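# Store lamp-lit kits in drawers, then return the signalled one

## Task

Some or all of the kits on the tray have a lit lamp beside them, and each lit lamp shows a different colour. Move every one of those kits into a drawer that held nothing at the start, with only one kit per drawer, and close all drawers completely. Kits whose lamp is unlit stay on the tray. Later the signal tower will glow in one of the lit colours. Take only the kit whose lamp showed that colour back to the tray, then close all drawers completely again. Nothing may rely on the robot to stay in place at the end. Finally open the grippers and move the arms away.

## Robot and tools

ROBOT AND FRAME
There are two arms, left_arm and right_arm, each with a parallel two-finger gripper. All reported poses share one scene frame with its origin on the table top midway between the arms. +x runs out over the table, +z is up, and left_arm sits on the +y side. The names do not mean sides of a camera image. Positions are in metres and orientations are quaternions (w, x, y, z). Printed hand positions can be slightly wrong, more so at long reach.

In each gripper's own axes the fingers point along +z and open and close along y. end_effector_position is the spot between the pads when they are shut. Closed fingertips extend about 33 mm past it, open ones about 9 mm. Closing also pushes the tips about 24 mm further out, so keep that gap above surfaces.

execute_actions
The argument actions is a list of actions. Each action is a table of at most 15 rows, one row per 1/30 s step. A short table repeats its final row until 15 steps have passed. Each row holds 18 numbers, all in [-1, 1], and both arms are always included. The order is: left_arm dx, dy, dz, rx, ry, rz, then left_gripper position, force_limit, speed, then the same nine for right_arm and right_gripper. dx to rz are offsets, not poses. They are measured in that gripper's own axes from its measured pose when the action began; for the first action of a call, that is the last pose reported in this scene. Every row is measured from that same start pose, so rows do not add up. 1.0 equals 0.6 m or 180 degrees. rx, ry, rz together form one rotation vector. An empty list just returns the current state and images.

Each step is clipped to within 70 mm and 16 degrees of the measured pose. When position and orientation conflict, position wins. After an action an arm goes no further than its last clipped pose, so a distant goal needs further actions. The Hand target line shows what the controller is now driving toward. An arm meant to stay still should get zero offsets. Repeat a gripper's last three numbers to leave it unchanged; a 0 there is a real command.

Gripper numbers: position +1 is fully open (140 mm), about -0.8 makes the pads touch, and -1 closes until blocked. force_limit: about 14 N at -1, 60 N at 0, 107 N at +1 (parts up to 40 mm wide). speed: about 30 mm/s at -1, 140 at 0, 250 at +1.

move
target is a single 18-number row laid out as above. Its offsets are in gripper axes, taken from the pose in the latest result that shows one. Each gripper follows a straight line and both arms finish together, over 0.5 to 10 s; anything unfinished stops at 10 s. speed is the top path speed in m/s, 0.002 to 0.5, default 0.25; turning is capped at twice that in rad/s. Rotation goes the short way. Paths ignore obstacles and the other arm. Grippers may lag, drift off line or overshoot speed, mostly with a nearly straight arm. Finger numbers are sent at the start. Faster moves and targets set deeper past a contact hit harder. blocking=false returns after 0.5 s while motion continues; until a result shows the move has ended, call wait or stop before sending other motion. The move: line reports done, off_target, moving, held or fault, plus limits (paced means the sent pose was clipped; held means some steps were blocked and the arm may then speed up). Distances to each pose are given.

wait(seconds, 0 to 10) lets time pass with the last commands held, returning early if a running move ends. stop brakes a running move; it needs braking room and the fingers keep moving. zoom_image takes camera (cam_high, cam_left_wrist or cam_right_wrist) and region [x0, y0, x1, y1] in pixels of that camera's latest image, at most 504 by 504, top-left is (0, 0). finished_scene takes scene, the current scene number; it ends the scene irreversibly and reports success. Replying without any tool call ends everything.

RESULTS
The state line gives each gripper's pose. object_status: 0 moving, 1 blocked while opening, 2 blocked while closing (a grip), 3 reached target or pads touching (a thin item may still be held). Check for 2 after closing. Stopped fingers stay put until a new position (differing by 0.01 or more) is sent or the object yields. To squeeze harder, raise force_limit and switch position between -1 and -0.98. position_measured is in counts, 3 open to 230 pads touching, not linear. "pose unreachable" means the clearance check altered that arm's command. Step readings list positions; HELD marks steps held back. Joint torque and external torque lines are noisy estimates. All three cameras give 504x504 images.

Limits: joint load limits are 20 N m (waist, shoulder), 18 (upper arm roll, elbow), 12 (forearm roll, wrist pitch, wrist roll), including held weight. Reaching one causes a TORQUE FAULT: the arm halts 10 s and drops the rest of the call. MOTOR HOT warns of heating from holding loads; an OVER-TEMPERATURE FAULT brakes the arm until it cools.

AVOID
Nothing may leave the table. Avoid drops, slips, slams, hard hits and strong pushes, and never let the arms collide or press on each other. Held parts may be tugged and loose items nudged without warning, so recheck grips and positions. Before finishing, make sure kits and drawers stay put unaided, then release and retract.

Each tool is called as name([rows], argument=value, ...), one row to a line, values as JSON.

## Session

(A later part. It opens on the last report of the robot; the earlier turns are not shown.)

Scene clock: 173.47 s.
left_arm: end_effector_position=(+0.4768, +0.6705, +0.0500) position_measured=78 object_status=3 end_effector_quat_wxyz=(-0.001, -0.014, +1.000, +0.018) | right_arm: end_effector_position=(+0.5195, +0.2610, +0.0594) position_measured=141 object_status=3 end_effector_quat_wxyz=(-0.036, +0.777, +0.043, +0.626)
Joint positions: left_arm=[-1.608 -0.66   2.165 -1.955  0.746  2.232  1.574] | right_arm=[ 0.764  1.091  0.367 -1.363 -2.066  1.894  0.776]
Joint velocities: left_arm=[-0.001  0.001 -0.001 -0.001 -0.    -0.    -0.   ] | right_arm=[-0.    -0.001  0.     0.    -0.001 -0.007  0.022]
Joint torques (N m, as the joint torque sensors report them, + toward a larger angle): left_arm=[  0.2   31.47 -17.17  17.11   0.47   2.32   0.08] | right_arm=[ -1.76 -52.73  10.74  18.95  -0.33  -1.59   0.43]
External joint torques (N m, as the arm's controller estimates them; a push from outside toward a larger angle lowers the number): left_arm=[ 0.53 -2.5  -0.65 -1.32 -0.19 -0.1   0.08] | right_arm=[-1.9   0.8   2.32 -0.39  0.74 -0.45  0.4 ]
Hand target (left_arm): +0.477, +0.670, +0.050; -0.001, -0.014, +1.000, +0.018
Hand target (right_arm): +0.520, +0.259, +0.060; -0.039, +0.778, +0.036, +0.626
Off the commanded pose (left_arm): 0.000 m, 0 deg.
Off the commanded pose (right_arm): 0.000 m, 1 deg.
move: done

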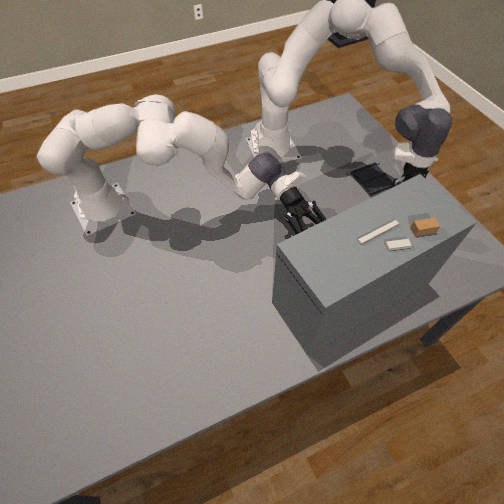

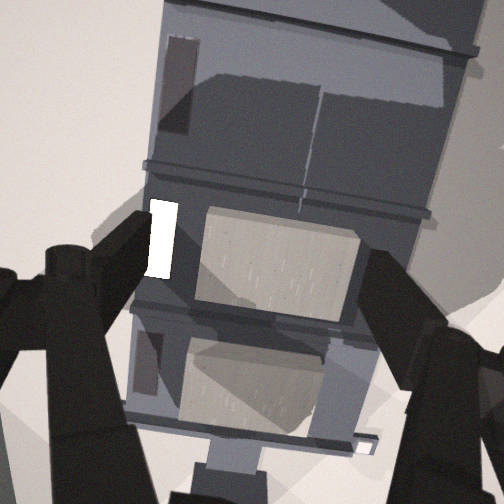

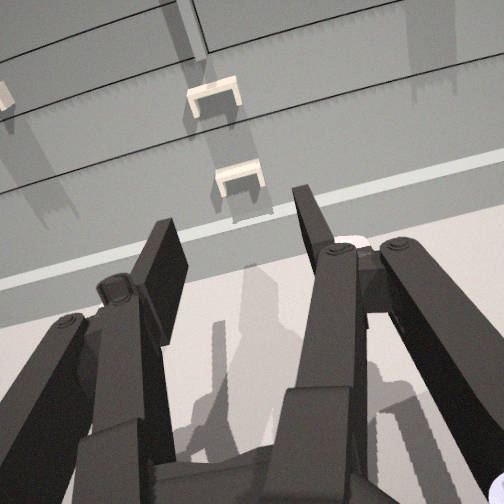

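move(target=[-0.007,0.015,0,0,0,0,0.4,0,0,0.132,-0.18,-0.007,0.08,0.02,-0.018,-0.55,0.3,0])

move(target=[0,0,0,0,0,0,-1,0,-0.5,0,0,0,0,0,0.5,-0.55,0.3,0], speed=0.5)

Scene clock: 177.90 s.
left_arm: end_effector_position=(+0.4809, +0.6789, +0.0509) position_measured=78 object_status=3 end_effector_quat_wxyz=(+0.001, -0.017, +1.000, +0.017) | right_arm: end_effector_position=(+0.5206, +0.3687, +0.1387) position_measured=199 object_status=3 end_effector_quat_wxyz=(-0.121, +0.747, +0.134, +0.640)
Joint positions: left_arm=[-1.614 -0.676  2.172 -1.925  0.746  2.221  1.582] | right_arm=[ 0.778  1.11   0.367 -1.16  -2.22   2.134  0.663]
Joint velocities: left_arm=[ 0.001  0.001  0.001 -0.001 -0.001 -0.     0.001] | right_arm=[ 0.001 -0.    -0.     0.005  0.     0.011 -0.028]
Joint torques (N m, as the joint torque sensors report them, + toward a larger angle): left_arm=[ -1.28  31.42 -16.3   19.28   1.43   1.9    0.3 ] | right_arm=[  0.95 -52.67   7.86  24.19  -1.26  -1.    -0.35]
External joint torques (N m, as the arm's controller estimates them; a push from outside toward a larger angle lowers the number): left_arm=[-1.19 -3.48  0.35  0.73  0.76 -0.52  0.3 ] | right_arm=[ 0.84  3.32 -0.37  2.73 -0.54  0.09 -0.38]
Hand target (left_arm): +0.481, +0.680, +0.050; -0.001, -0.014, +1.000, +0.018
Hand target (right_arm): +0.520, +0.370, +0.138; -0.117, +0.745, +0.142, +0.641
Off the commanded pose (left_arm): 0.001 m, 0 deg.
Off the commanded pose (right_arm): 0.001 m, 1 deg.
move: done

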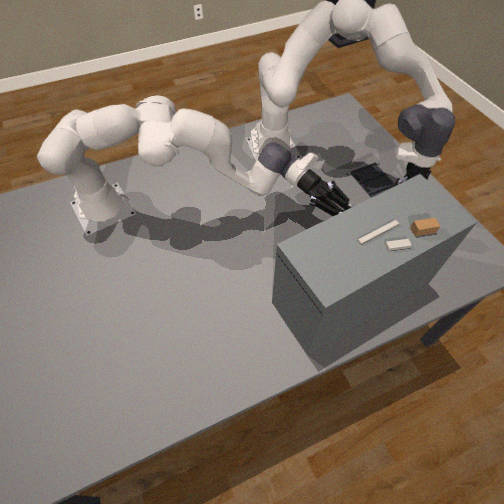

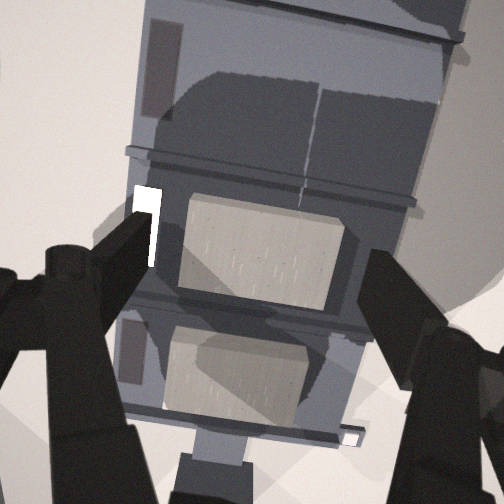

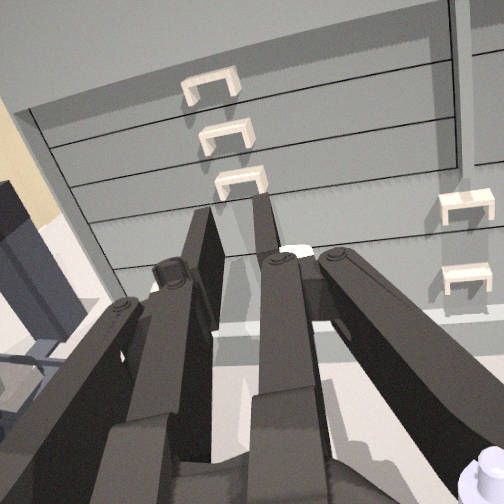

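Scene clock: 180.80 s.
left_arm: end_effector_position=(+0.4812, +0.6790, +0.0514) position_measured=132 object_status=2 end_effector_quat_wxyz=(+0.001, -0.017, +1.000, +0.018) | right_arm: end_effector_position=(+0.5174, +0.3721, +0.1411) position_measured=199 object_status=3 end_effector_quat_wxyz=(-0.537, +0.627, -0.429, +0.367)
Joint positions: left_arm=[-1.614 -0.675  2.172 -1.925  0.746  2.221  1.582] | right_arm=[ 0.505  1.279  0.86  -1.198 -2.573  1.956  2.047]
Joint velocities: left_arm=[ 0.002  0.     0.001  0.    -0.    -0.    -0.   ] | right_arm=[-0.    -0.     0.001 -0.003 -0.    -0.     0.031]
Joint torques (N m, as the joint torque sensors report them, + toward a larger angle): left_arm=[  0.24  32.16 -17.81  17.57   0.62   2.39   0.11] | right_arm=[ -1.25 -50.49  21.58  14.05  -2.33  -1.14   0.35]
External joint torques (N m, as the arm's controller estimates them; a push from outside toward a larger angle lowers the number): left_arm=[ 0.02 -2.78 -1.37 -1.18 -0.05 -0.04  0.11] | right_arm=[-1.39  2.37  2.09 -1.04 -1.14 -0.42  0.4 ]
Hand target (left_arm): +0.481, +0.679, +0.051; +0.001, -0.017, +1.000, +0.017
Hand target (right_arm): +0.517, +0.372, +0.141; -0.540, +0.623, -0.433, +0.363
Off the commanded pose (left_arm): 0.001 m, 0 deg.
Off the commanded pose (right_arm): 0.005 m, 1 deg.
move: off_target (right_arm); limits=paced

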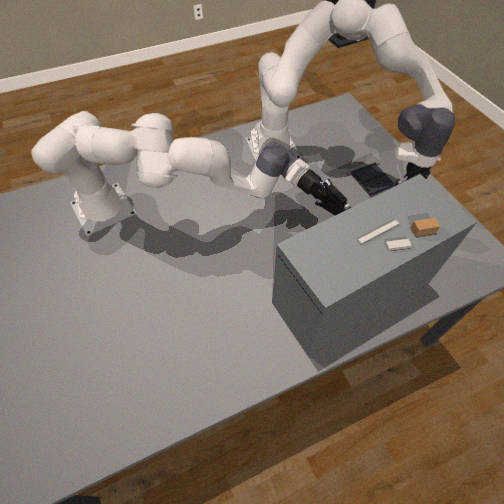

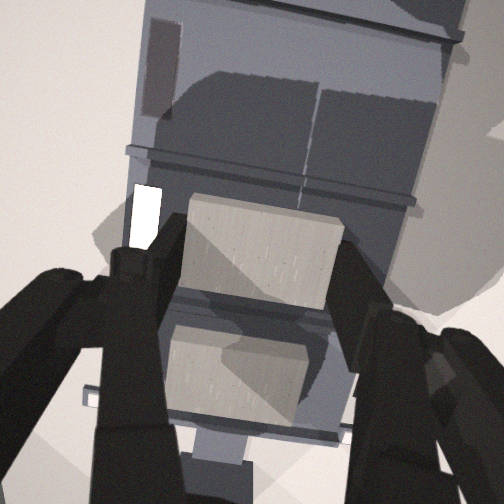

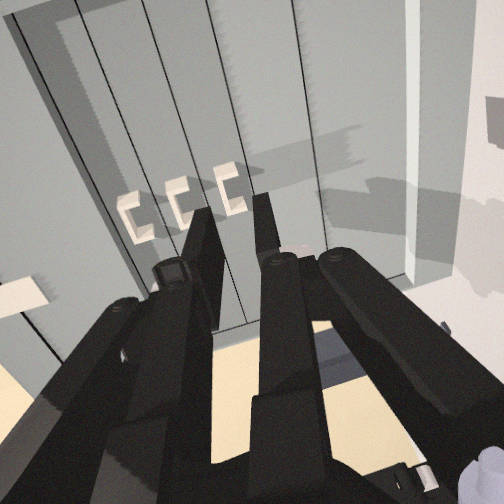

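move(target=[0.05,0,-0.3,0,0,0,-1,0,-0.5,0.009,-0.008,0.064,0,0,0,-0.55,0.3,0], speed=0.2)

Scene clock: 184.37 s.
left_arm: end_effector_position=(+0.4504, +0.6737, +0.2302) position_measured=132 object_status=2 end_effector_quat_wxyz=(-0.001, -0.022, +1.000, +0.020) | right_arm: end_effector_position=(+0.5559, +0.3813, +0.1413) position_measured=199 object_status=3 end_effector_quat_wxyz=(-0.539, +0.624, -0.434, +0.364)
Joint positions: left_arm=[-1.258 -0.391  1.779 -1.893  0.455  1.954  1.756] | right_arm=[ 0.547  1.364  0.848 -0.981 -2.579  2.075  1.999]
Joint velocities: left_arm=[ 0.002 -0.002 -0.006  0.002  0.001 -0.012  0.02 ] | right_arm=[ 0.002 -0.    -0.001  0.003  0.     0.006 -0.011]
Joint torques (N m, as the joint torque sensors report them, + toward a larger angle): left_arm=[  1.53  17.65 -14.17  22.24   0.47   2.08   0.26] | right_arm=[  0.65 -52.84  16.    17.62  -1.15  -0.45  -0.27]
External joint torques (N m, as the arm's controller estimates them; a push from outside toward a larger angle lowers the number): left_arm=[ 1.54 -1.83 -2.23 -0.35 -0.36 -0.35  0.26] | right_arm=[ 0.43  2.82 -1.41  2.09 -0.25  0.13 -0.22]
Hand target (left_arm): +0.449, +0.673, +0.230; -0.003, -0.017, +1.000, +0.018
Hand target (right_arm): +0.555, +0.382, +0.140; -0.537, +0.627, -0.429, +0.367
Off the commanded pose (left_arm): 0.002 m, 1 deg.
Off the commanded pose (right_arm): 0.001 m, 1 deg.
move: done

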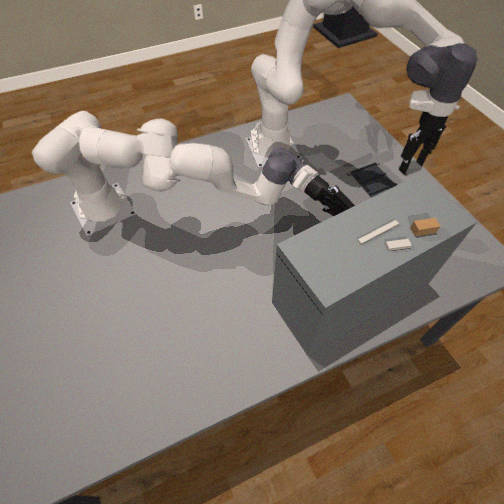

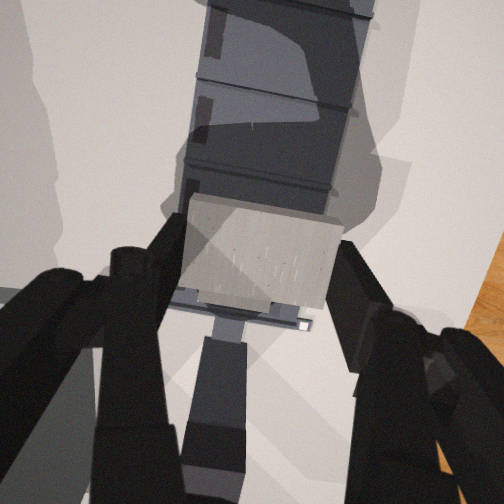

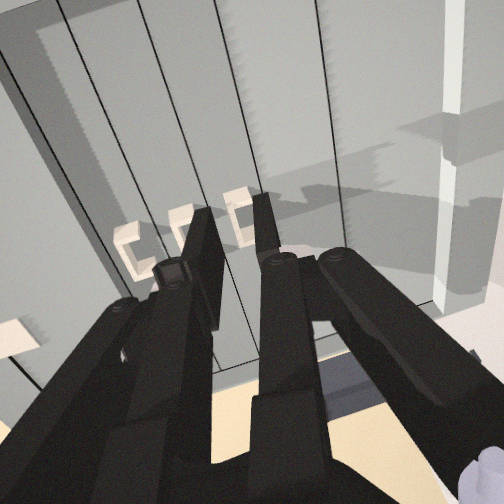

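move(target=[0,0,0,0,0,0,-1,0,-0.5,-0.008,-0.003,0.04,0,0,0,-0.55,0.3,0], speed=0.05)

move(target=[0,0,0,0,0,0,-1,0,-0.5,0,0,0,0,0,0,-1,0.3,-0.5])

Scene clock: 187.33 s.
left_arm: end_effector_position=(+0.4498, +0.6733, +0.2300) position_measured=132 object_status=2 end_effector_quat_wxyz=(-0.002, -0.019, +1.000, +0.020) | right_arm: end_effector_position=(+0.5735, +0.3962, +0.1384) position_measured=199 object_status=3 end_effector_quat_wxyz=(-0.543, +0.620, -0.437, +0.360)
Joint positions: left_arm=[-1.258 -0.392  1.778 -1.893  0.455  1.951  1.76 ] | right_arm=[ 0.653  1.498  0.857 -0.668 -2.575  2.2    1.928]
Joint velocities: left_arm=[-0.001  0.    -0.     0.    -0.    -0.    -0.002] | right_arm=[ 0.021  0.021 -0.     0.054  0.012  0.036 -0.049]
Joint torques (N m, as the joint torque sensors report them, + toward a larger angle): left_arm=[  0.07  17.73 -12.87  22.32   0.65   2.75  -0.15] | right_arm=[ -1.06 -56.18  14.58  19.31   0.21  -0.09  -0.36]
External joint torques (N m, as the arm's controller estimates them; a push from outside toward a larger angle lowers the number): left_arm=[ 0.11 -1.69 -0.89 -0.18 -0.17  0.34 -0.16] | right_arm=[-0.75  1.99  1.43  3.6   0.76  0.37 -0.31]
Hand target (left_arm): +0.450, +0.674, +0.230; -0.001, -0.022, +1.000, +0.020
Hand target (right_arm): +0.577, +0.395, +0.139; -0.539, +0.624, -0.433, +0.364
Off the commanded pose (left_arm): 0.001 m, 0 deg.
Off the commanded pose (right_arm): 0.004 m, 1 deg.
move: off_target (right_arm)

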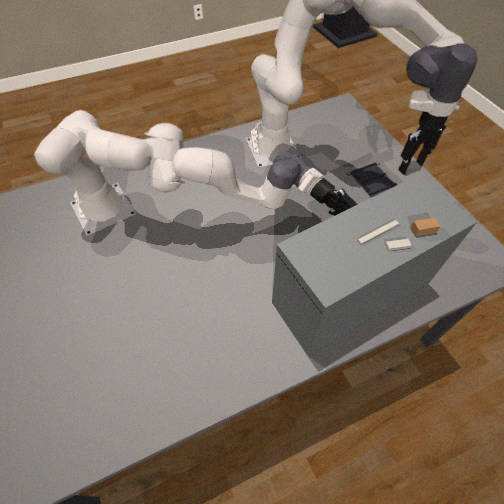

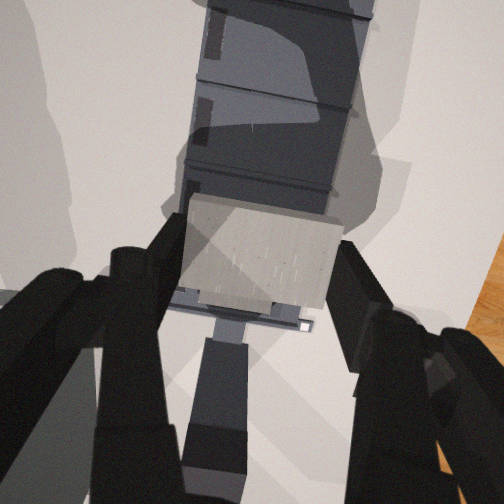

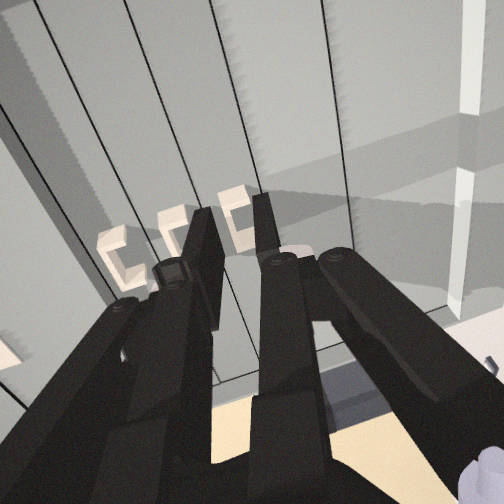

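Scene clock: 187.83 s.
left_arm: end_effector_position=(+0.4498, +0.6733, +0.2300) position_measured=132 object_status=2 end_effector_quat_wxyz=(-0.002, -0.019, +1.000, +0.020) | right_arm: end_effector_position=(+0.5729, +0.3962, +0.1368) position_measured=218 object_status=2 end_effector_quat_wxyz=(-0.540, +0.624, -0.433, +0.364)
Joint positions: left_arm=[-1.258 -0.392  1.778 -1.893  0.455  1.951  1.76 ] | right_arm=[ 0.654  1.5    0.857 -0.668 -2.576  2.2    1.915]
Joint velocities: left_arm=[ 0.001  0.001 -0.     0.002 -0.001 -0.001 -0.   ] | right_arm=[ 0.     0.001  0.    -0.001  0.    -0.    -0.014]
Joint torques (N m, as the joint torque sensors report them, + toward a larger angle): left_arm=[  1.04  17.4  -13.42  22.03   0.75   2.3    0.1 ] | right_arm=[ -0.87 -56.59  15.11  16.29  -0.91  -0.52   0.93]
External joint torques (N m, as the arm's controller estimates them; a push from outside toward a larger angle lowers the number): left_arm=[ 0.99 -2.04 -1.48 -0.57 -0.08 -0.13  0.1 ] | right_arm=[-0.98  1.32  1.9   0.7  -0.37 -0.11  0.99]
Hand target (left_arm): +0.450, +0.673, +0.230; -0.002, -0.019, +1.000, +0.020
Hand target (right_arm): +0.573, +0.396, +0.138; -0.543, +0.620, -0.437, +0.360
Off the commanded pose (left_arm): 0.000 m, 0 deg.
Off the commanded pose (right_arm): 0.002 m, 1 deg.
move: done

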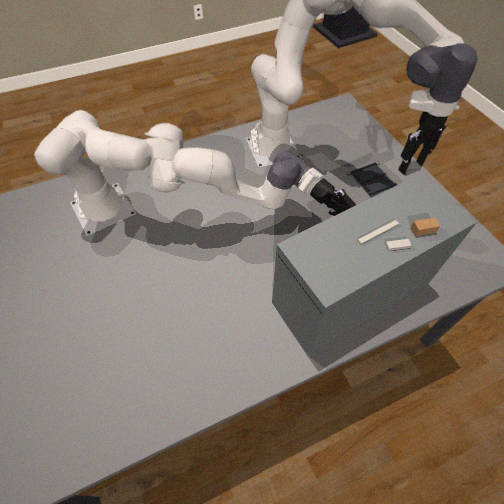

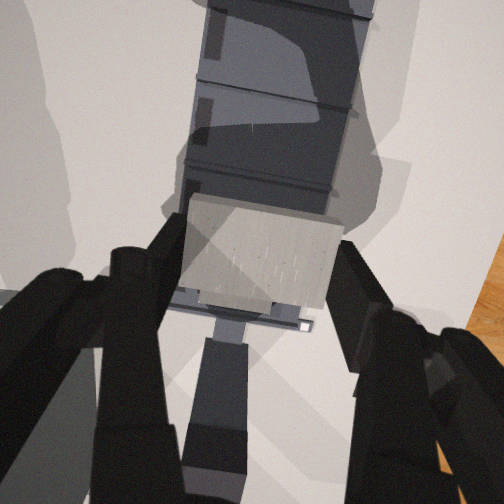

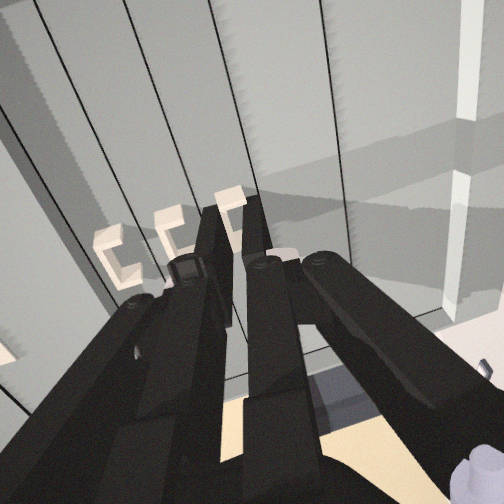

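move(target=[0,0,0,0,0,0,-1,0,-0.5,-0.053,0.032,-0.208,0,0,0,-1,0.3,-0.5], speed=0.08)

move(target=[-0.085,-0.33,-0.1,0,0,-0.025,-1,0,-0.5,0,0,0,0,0,0,-1,0.3,-0.5], speed=0.2)

Scene clock: 191.70 s.
left_arm: end_effector_position=(+0.4498, +0.6733, +0.2300) position_measured=132 object_status=2 end_effector_quat_wxyz=(-0.002, -0.019, +1.000, +0.020) | right_arm: end_effector_position=(+0.4437, +0.3794, +0.1391) position_measured=218 object_status=2 end_effector_quat_wxyz=(-0.537, +0.629, -0.423, +0.371)
Joint positions: left_arm=[-1.258 -0.392  1.778 -1.893  0.455  1.951  1.76 ] | right_arm=[ 0.541  1.249  0.9   -1.338 -2.561  1.798  2.066]
Joint velocities: left_arm=[-0.     0.001 -0.001 -0.001 -0.001  0.001  0.001] | right_arm=[-0.004  0.001  0.01  -0.005  0.001 -0.007  0.005]
Joint torques (N m, as the joint torque sensors report them, + toward a larger angle): left_arm=[  0.27  17.97 -13.74  21.66   0.71   2.27   0.13] | right_arm=[ -1.74 -47.65  24.    12.7   -1.77  -1.49   1.16]
External joint torques (N m, as the arm's controller estimates them; a push from outside toward a larger angle lowers the number): left_arm=[ 0.27 -1.45 -1.79 -0.83 -0.11 -0.14  0.13] | right_arm=[-1.72  3.07  2.98 -1.52 -0.22 -0.66  1.2 ]
Hand target (left_arm): +0.450, +0.673, +0.230; -0.002, -0.019, +1.000, +0.020
Hand target (right_arm): +0.444, +0.378, +0.138; -0.540, +0.623, -0.432, +0.365
Off the commanded pose (left_arm): 0.000 m, 0 deg.
Off the commanded pose (right_arm): 0.002 m, 2 deg.
move: done

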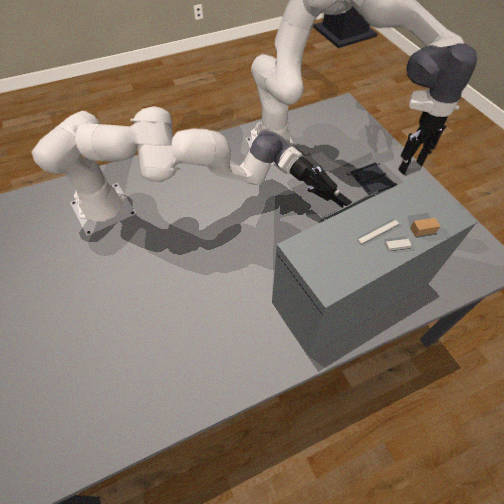

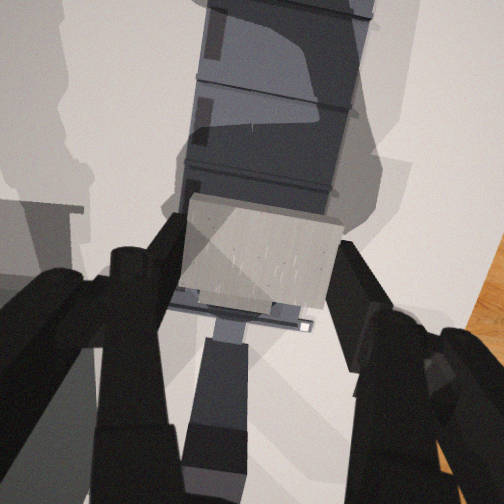

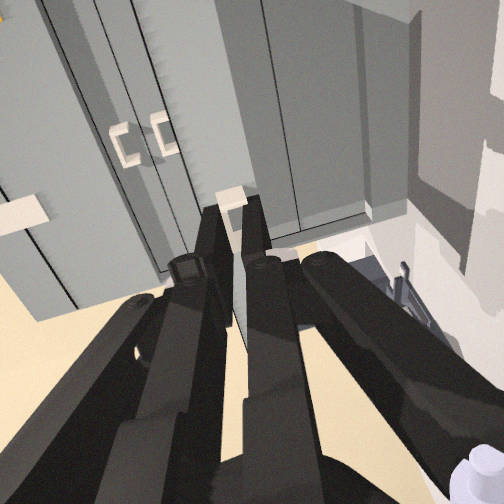

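Scene clock: 193.50 s.
left_arm: end_effector_position=(+0.5085, +0.4750, +0.2852) position_measured=132 object_status=2 end_effector_quat_wxyz=(+0.002, -0.050, +0.999, +0.021) | right_arm: end_effector_position=(+0.4437, +0.3794, +0.1391) position_measured=218 object_status=2 end_effector_quat_wxyz=(-0.536, +0.630, -0.422, +0.372)
Joint positions: left_arm=[-1.485 -0.189  1.704 -1.856  0.24   1.879  1.484] | right_arm=[ 0.541  1.249  0.9   -1.338 -2.561  1.798  2.06 ]
Joint velocities: left_arm=[-0.015 -0.     0.013  0.004 -0.    -0.01  -0.029] | right_arm=[-0.001  0.    -0.001 -0.002 -0.     0.001  0.001]
Joint torques (N m, as the joint torque sensors report them, + toward a larger angle): left_arm=[-1.11 10.5  -5.41 26.13 -0.35  1.93 -0.08] | right_arm=[ -0.85 -48.46  22.16  14.37  -1.86  -1.01   0.26]
External joint torques (N m, as the arm's controller estimates them; a push from outside toward a larger angle lowers the number): left_arm=[-1.27 -0.76  0.39  2.14 -1.2  -0.49 -0.08] | right_arm=[-0.88  2.01  1.19  0.31 -0.34 -0.2   0.32]
Hand target (left_arm): +0.508, +0.474, +0.286; +0.001, -0.057, +0.998, +0.019
Hand target (right_arm): +0.444, +0.379, +0.139; -0.537, +0.629, -0.423, +0.371
Off the commanded pose (left_arm): 0.003 m, 1 deg.
Off the commanded pose (right_arm): 0.000 m, 0 deg.
move: done

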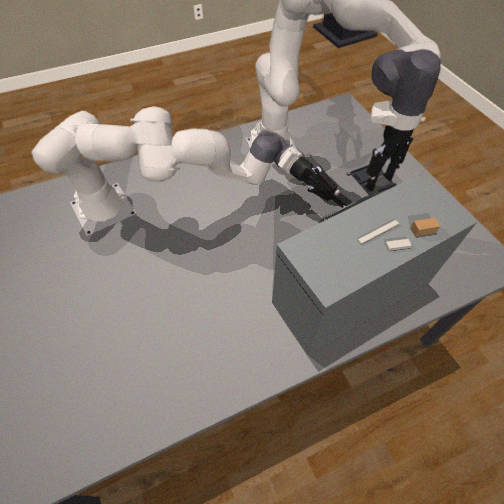

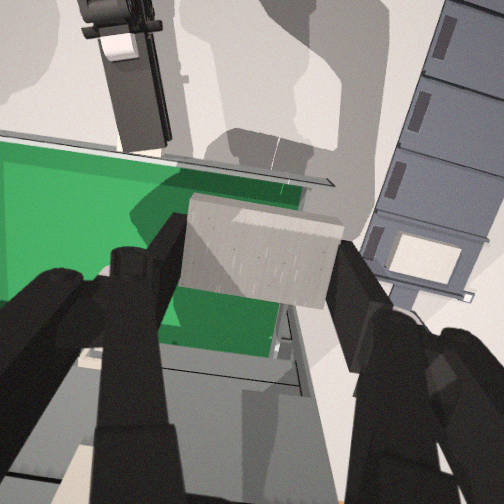

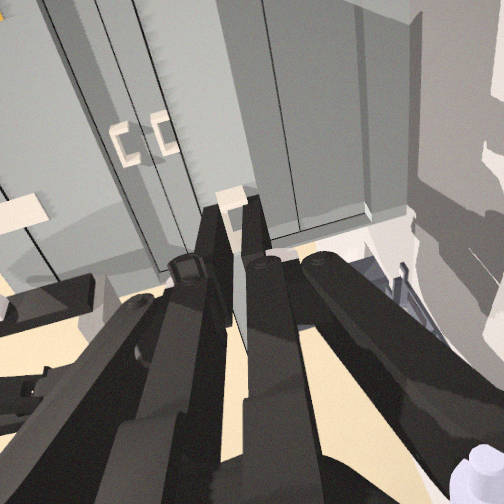

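move(target=[-0.042,-0.09,0.075,0,0,0,-1,0,-0.5,0,0,0,0,0,0,-1,0.3,-0.5], speed=0.1)

Scene clock: 196.77 s.
left_arm: end_effector_position=(+0.5378, +0.4249, +0.2393) position_measured=132 object_status=2 end_effector_quat_wxyz=(+0.002, -0.045, +0.999, +0.018) | right_arm: end_effector_position=(+0.4437, +0.3794, +0.1391) position_measured=218 object_status=2 end_effector_quat_wxyz=(-0.535, +0.630, -0.421, +0.373)
Joint positions: left_arm=[-1.821 -0.32   1.918 -1.847  0.362  1.938  1.325] | right_arm=[ 0.541  1.249  0.9   -1.338 -2.561  1.798  2.056]
Joint velocities: left_arm=[-0.007  0.001  0.01   0.001  0.001  0.001 -0.026] | right_arm=[ 0.     0.001 -0.002 -0.    -0.001 -0.001 -0.   ]
Joint torques (N m, as the joint torque sensors report them, + toward a larger angle): left_arm=[ -0.66  21.4  -10.36  23.27   1.18   2.71  -0.02] | right_arm=[ -0.71 -48.71  22.05  14.31  -1.77  -0.94   0.18]
External joint torques (N m, as the arm's controller estimates them; a push from outside toward a larger angle lowers the number): left_arm=[-0.76 -0.39 -1.    0.04  0.37  0.3  -0.02] | right_arm=[-0.5   1.58  1.3   0.21 -0.25 -0.11  0.24]
Hand target (left_arm): +0.540, +0.425, +0.241; +0.006, -0.051, +0.999, +0.020
Hand target (right_arm): +0.444, +0.379, +0.139; -0.536, +0.630, -0.422, +0.372
Off the commanded pose (left_arm): 0.002 m, 1 deg.
Off the commanded pose (right_arm): 0.000 m, 0 deg.
move: done

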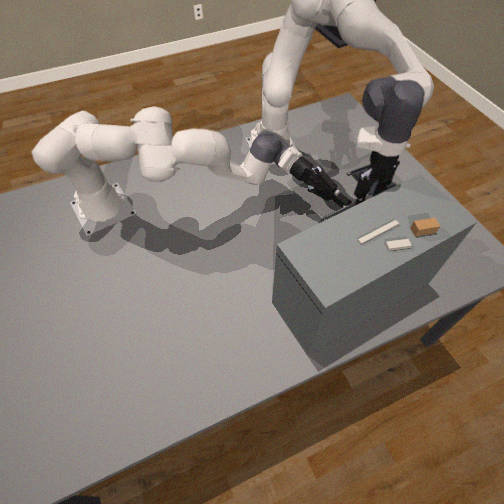

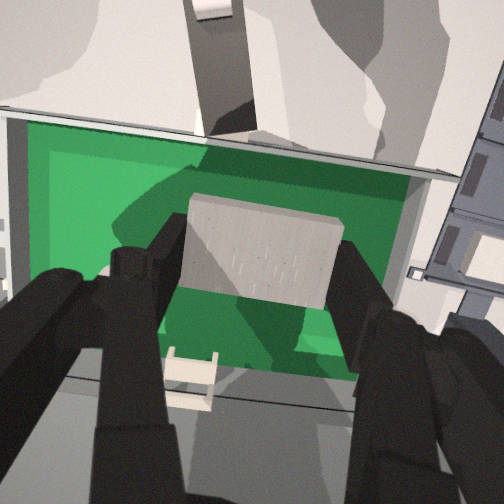

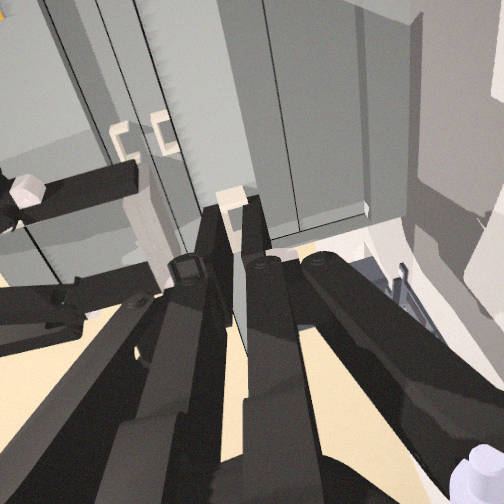

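move(target=[0.006,-0.01,0.074,0,0,0,-1,0,-0.5,0,0,0,0,0,0,-1,0.3,-0.5], speed=0.04)

Scene clock: 199.77 s.
left_arm: end_effector_position=(+0.5342, +0.4196, +0.1958) position_measured=132 object_status=2 end_effector_quat_wxyz=(+0.001, -0.044, +0.999, +0.016) | right_arm: end_effector_position=(+0.4437, +0.3794, +0.1391) position_measured=218 object_status=2 end_effector_quat_wxyz=(-0.535, +0.631, -0.420, +0.374)
Joint positions: left_arm=[-1.86  -0.351  1.966 -1.926  0.399  2.032  1.293] | right_arm=[ 0.541  1.249  0.9   -1.338 -2.561  1.798  2.054]
Joint velocities: left_arm=[-0.007  0.001  0.007  0.     0.001  0.017 -0.008] | right_arm=[-0.001  0.001 -0.001  0.002 -0.001 -0.001 -0.001]
Joint torques (N m, as the joint torque sensors report them, + toward a larger angle): left_arm=[ -1.04  21.03 -10.81  20.97   1.73   2.86  -0.05] | right_arm=[ -0.32 -48.8   21.94  14.44  -1.75  -0.96   0.13]
External joint torques (N m, as the arm's controller estimates them; a push from outside toward a larger angle lowers the number): left_arm=[-1.19 -2.27 -0.82 -1.78  0.97  0.45 -0.05] | right_arm=[-0.04  1.53  1.19  0.29 -0.23 -0.12  0.19]
Hand target (left_arm): +0.535, +0.419, +0.195; +0.002, -0.045, +0.999, +0.018
Hand target (right_arm): +0.444, +0.379, +0.139; -0.535, +0.630, -0.421, +0.373
Off the commanded pose (left_arm): 0.001 m, 0 deg.
Off the commanded pose (right_arm): 0.000 m, 0 deg.
move: done

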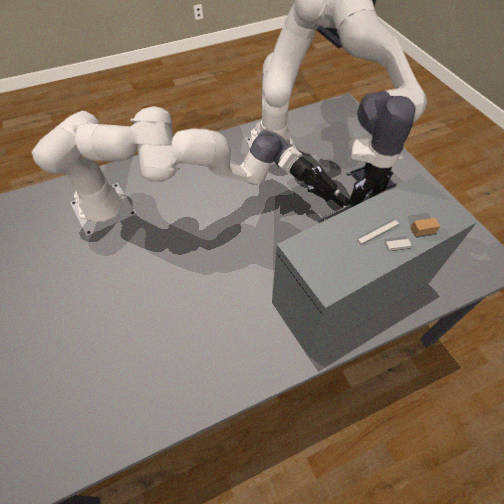

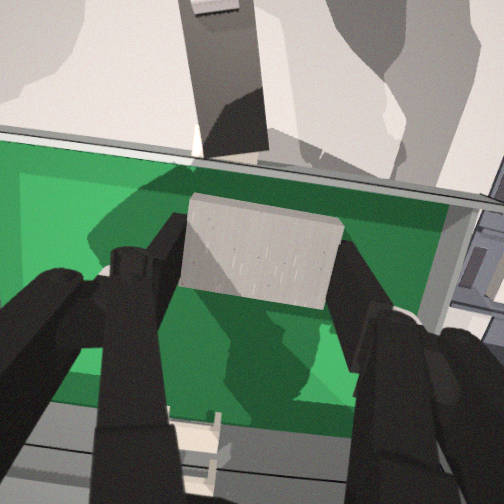

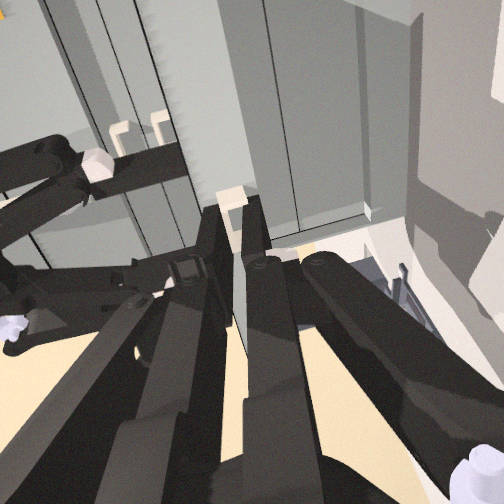

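move(target=[-0.004,0,0.014,0,0,0,-1,0,-0.5,0,0,0,0,0,0,-1,0.3,-0.5], speed=0.02)

move(target=[0,0,0,0,0,0,0.3,0,-0.5,0,0,0,0,0,0,-1,0.3,-0.5])

move(target=[0.02,0,-0.12,0,0,0,0.3,0,0,0,0,0,0,0,0,-1,0.3,-0.5], speed=0.15)

move(target=[0.07,0.44,0,0,0,0.025,0.4,0,0,0.053,-0.033,0.212,0,0,0,-1,0.3,-0.5], speed=0.1)

Scene clock: 202.83 s.
left_arm: end_effector_position=(+0.5362, +0.4195, +0.1901) position_measured=132 object_status=2 end_effector_quat_wxyz=(+0.000, -0.043, +0.999, +0.016) | right_arm: end_effector_position=(+0.4437, +0.3794, +0.1391) position_measured=218 object_status=2 end_effector_quat_wxyz=(-0.534, +0.631, -0.419, +0.374)
Joint positions: left_arm=[-1.878 -0.363  1.984 -1.925  0.41   2.04   1.288] | right_arm=[ 0.541  1.249  0.9   -1.338 -2.561  1.798  2.053]
Joint velocities: left_arm=[-0.006  0.001  0.006  0.002  0.002  0.004 -0.003] | right_arm=[-0.001  0.    -0.     0.     0.001  0.    -0.001]
Joint torques (N m, as the joint torque sensors report them, + toward a larger angle): left_arm=[-1.85 19.69 -9.46 21.27  1.8   2.99 -0.34] | right_arm=[ -0.68 -49.    21.95  14.38  -1.7   -0.96   0.1 ]
External joint torques (N m, as the arm's controller estimates them; a push from outside toward a larger angle lowers the number): left_arm=[-1.91 -4.44  0.85 -1.31  1.05  0.59 -0.34] | right_arm=[-0.56  1.42  1.08  0.26 -0.18 -0.13  0.15]
Hand target (left_arm): +0.537, +0.420, +0.188; +0.001, -0.044, +0.999, +0.016
Hand target (right_arm): +0.444, +0.379, +0.139; -0.535, +0.631, -0.420, +0.374
Off the commanded pose (left_arm): 0.003 m, 0 deg.
Off the commanded pose (right_arm): 0.000 m, 0 deg.
move: done

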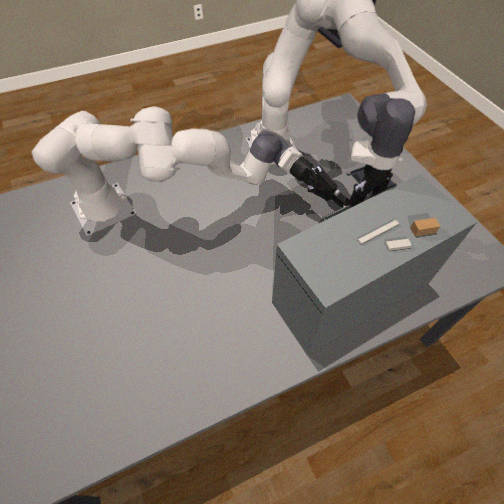

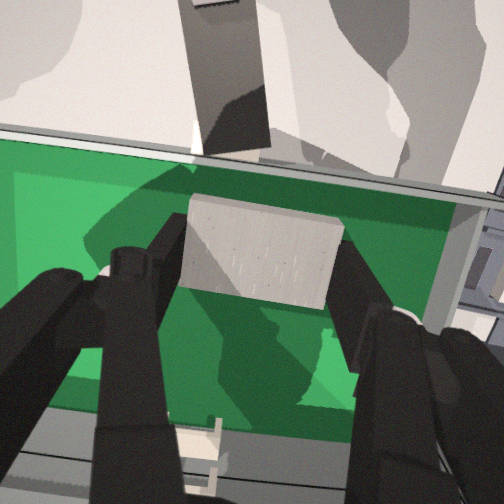

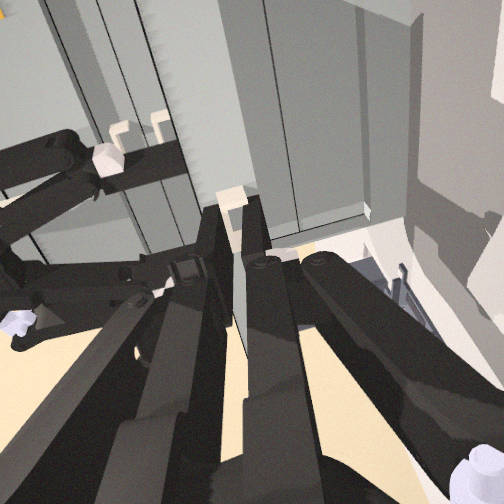

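Scene clock: 203.37 s.
left_arm: end_effector_position=(+0.5363, +0.4195, +0.1903) position_measured=91 object_status=3 end_effector_quat_wxyz=(+0.001, -0.043, +0.999, +0.016) | right_arm: end_effector_position=(+0.4437, +0.3794, +0.1391) position_measured=218 object_status=2 end_effector_quat_wxyz=(-0.534, +0.631, -0.419, +0.374)
Joint positions: left_arm=[-1.878 -0.363  1.984 -1.925  0.41   2.04   1.288] | right_arm=[ 0.541  1.249  0.9   -1.338 -2.561  1.798  2.052]
Joint velocities: left_arm=[-0.    -0.002 -0.001 -0.    -0.     0.     0.   ] | right_arm=[-0.002  0.001 -0.     0.001  0.     0.     0.001]
Joint torques (N m, as the joint torque sensors report them, + toward a larger angle): left_arm=[  0.33  22.21 -12.16  21.59   0.67   2.41   0.02] | right_arm=[ -0.46 -48.89  21.66  14.51  -1.69  -0.93   0.08]
External joint torques (N m, as the arm's controller estimates them; a push from outside toward a larger angle lowers the number): left_arm=[ 0.35 -1.83 -1.81 -0.96 -0.07  0.    0.02] | right_arm=[-0.27  1.45  0.86  0.4  -0.17 -0.1   0.13]
Hand target (left_arm): +0.536, +0.419, +0.190; +0.000, -0.043, +0.999, +0.016
Hand target (right_arm): +0.444, +0.379, +0.139; -0.534, +0.631, -0.419, +0.374
Off the commanded pose (left_arm): 0.000 m, 0 deg.
Off the commanded pose (right_arm): 0.000 m, 0 deg.
move: done

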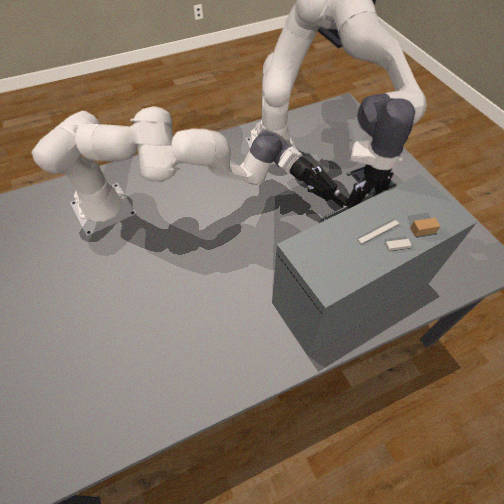

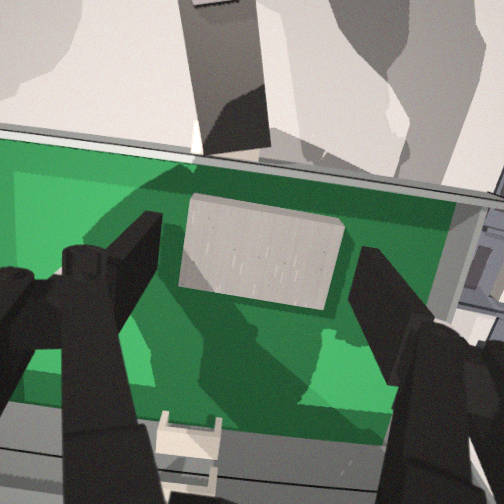

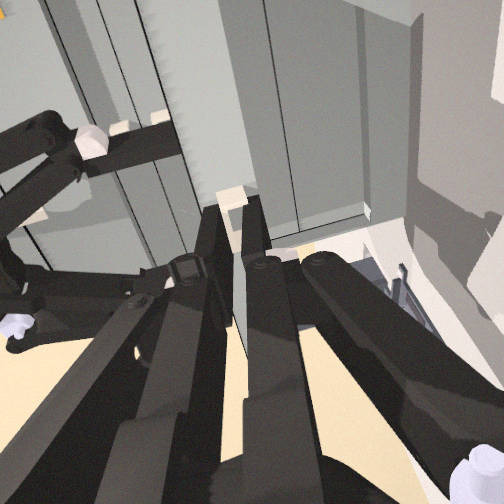

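Scene clock: 204.43 s.
left_arm: end_effector_position=(+0.5252, +0.4175, +0.2616) position_measured=91 object_status=3 end_effector_quat_wxyz=(+0.001, -0.047, +0.999, +0.019) | right_arm: end_effector_position=(+0.4437, +0.3794, +0.1391) position_measured=218 object_status=2 end_effector_quat_wxyz=(-0.534, +0.632, -0.419, +0.375)
Joint positions: left_arm=[-1.738 -0.237  1.846 -1.861  0.282  1.913  1.361] | right_arm=[ 0.541  1.249  0.9   -1.338 -2.561  1.798  2.051]
Joint velocities: left_arm=[ 0.01   0.    -0.013 -0.001 -0.001 -0.011  0.02 ] | right_arm=[-0.001 -0.    -0.     0.002 -0.    -0.001 -0.001]
Joint torques (N m, as the joint torque sensors report them, + toward a larger angle): left_arm=[ 2.65 14.69 -9.28 22.79 -0.25  2.    0.25] | right_arm=[ -0.49 -48.69  21.72  14.32  -1.68  -0.92   0.08]
External joint torques (N m, as the arm's controller estimates them; a push from outside toward a larger angle lowers the number): left_arm=[ 2.52 -2.31 -2.26 -0.84 -1.07 -0.4   0.25] | right_arm=[-0.22  1.85  0.87  0.09 -0.15 -0.07  0.13]
Hand target (left_arm): +0.523, +0.417, +0.261; -0.001, -0.043, +0.999, +0.017
Hand target (right_arm): +0.444, +0.379, +0.139; -0.534, +0.631, -0.419, +0.374
Off the commanded pose (left_arm): 0.002 m, 1 deg.
Off the commanded pose (right_arm): 0.000 m, 0 deg.
move: done

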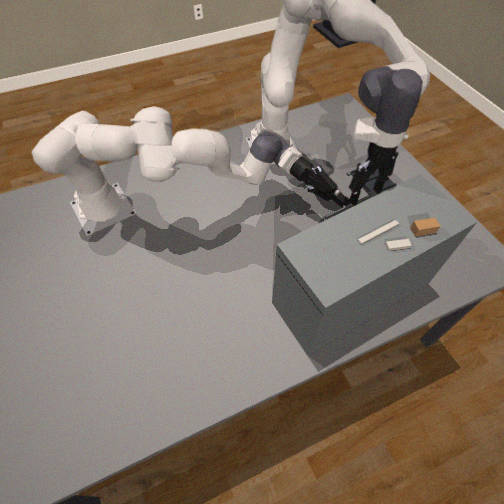

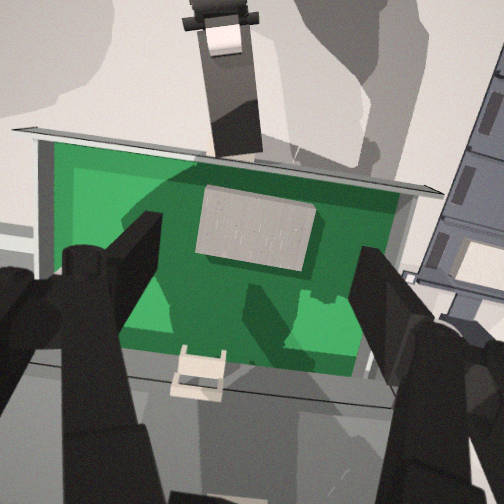

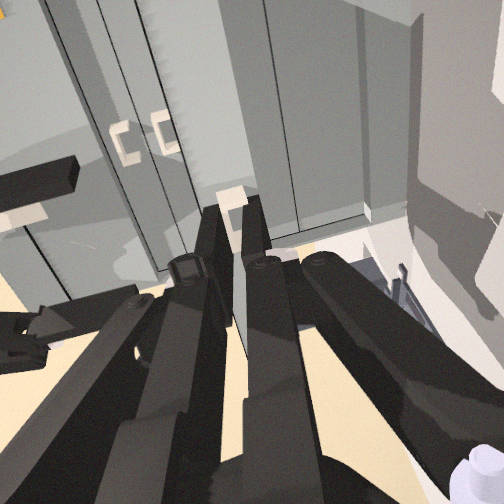

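Scene clock: 207.60 s.
left_arm: end_effector_position=(+0.4580, +0.6772, +0.2658) position_measured=78 object_status=3 end_effector_quat_wxyz=(-0.003, -0.016, +1.000, +0.019) | right_arm: end_effector_position=(+0.5743, +0.3971, +0.1368) position_measured=218 object_status=2 end_effector_quat_wxyz=(-0.534, +0.629, -0.422, +0.376)
Joint positions: left_arm=[-1.303 -0.38   1.799 -1.79   0.426  1.863  1.792] | right_arm=[ 0.673  1.536  0.891 -0.605 -2.603  2.21   1.857]
Joint velocities: left_arm=[ 0.001  0.001  0.001 -0.     0.002 -0.006  0.028] | right_arm=[ 0.03   0.031  0.014  0.071  0.001  0.016 -0.048]
Joint torques (N m, as the joint torque sensors report them, + toward a larger angle): left_arm=[ -0.03  18.64 -12.02  23.77   1.77   1.9    0.32] | right_arm=[ -2.02 -58.05  14.46  17.88  -0.15   1.71   0.16]
External joint torques (N m, as the arm's controller estimates them; a push from outside toward a larger angle lowers the number): left_arm=[-0.13 -1.95 -0.58  0.92  0.91 -0.52  0.32] | right_arm=[-1.53  0.45  1.97  2.71  0.37  2.08  0.22]
Hand target (left_arm): +0.457, +0.679, +0.266; -0.004, -0.009, +1.000, +0.020
Hand target (right_arm): +0.575, +0.400, +0.140; -0.535, +0.632, -0.419, +0.373
Off the commanded pose (left_arm): 0.006 m, 1 deg.
Off the commanded pose (right_arm): 0.004 m, 1 deg.
move: off_target (left_arm, right_arm)

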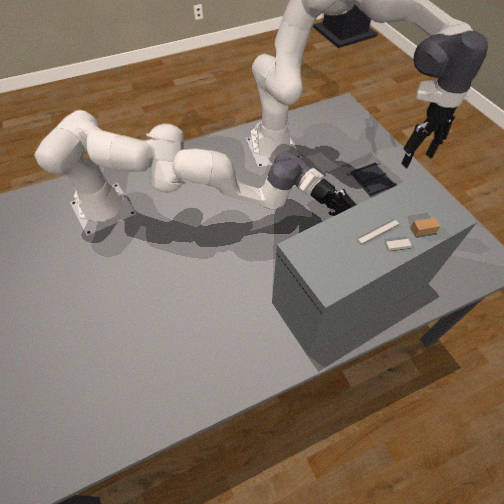

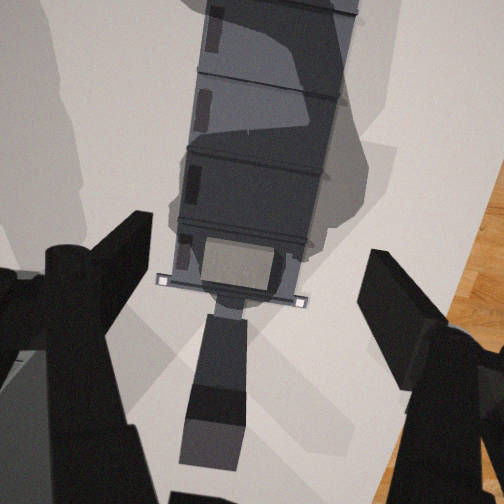

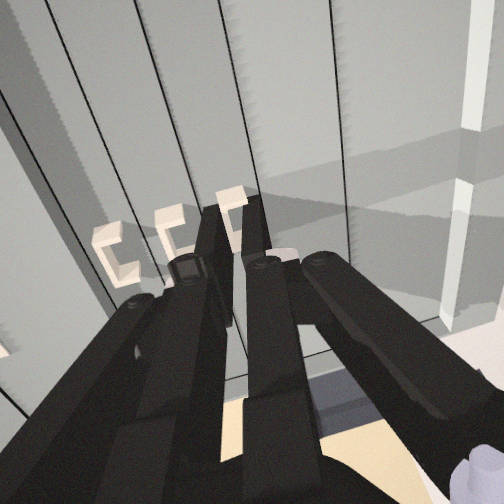

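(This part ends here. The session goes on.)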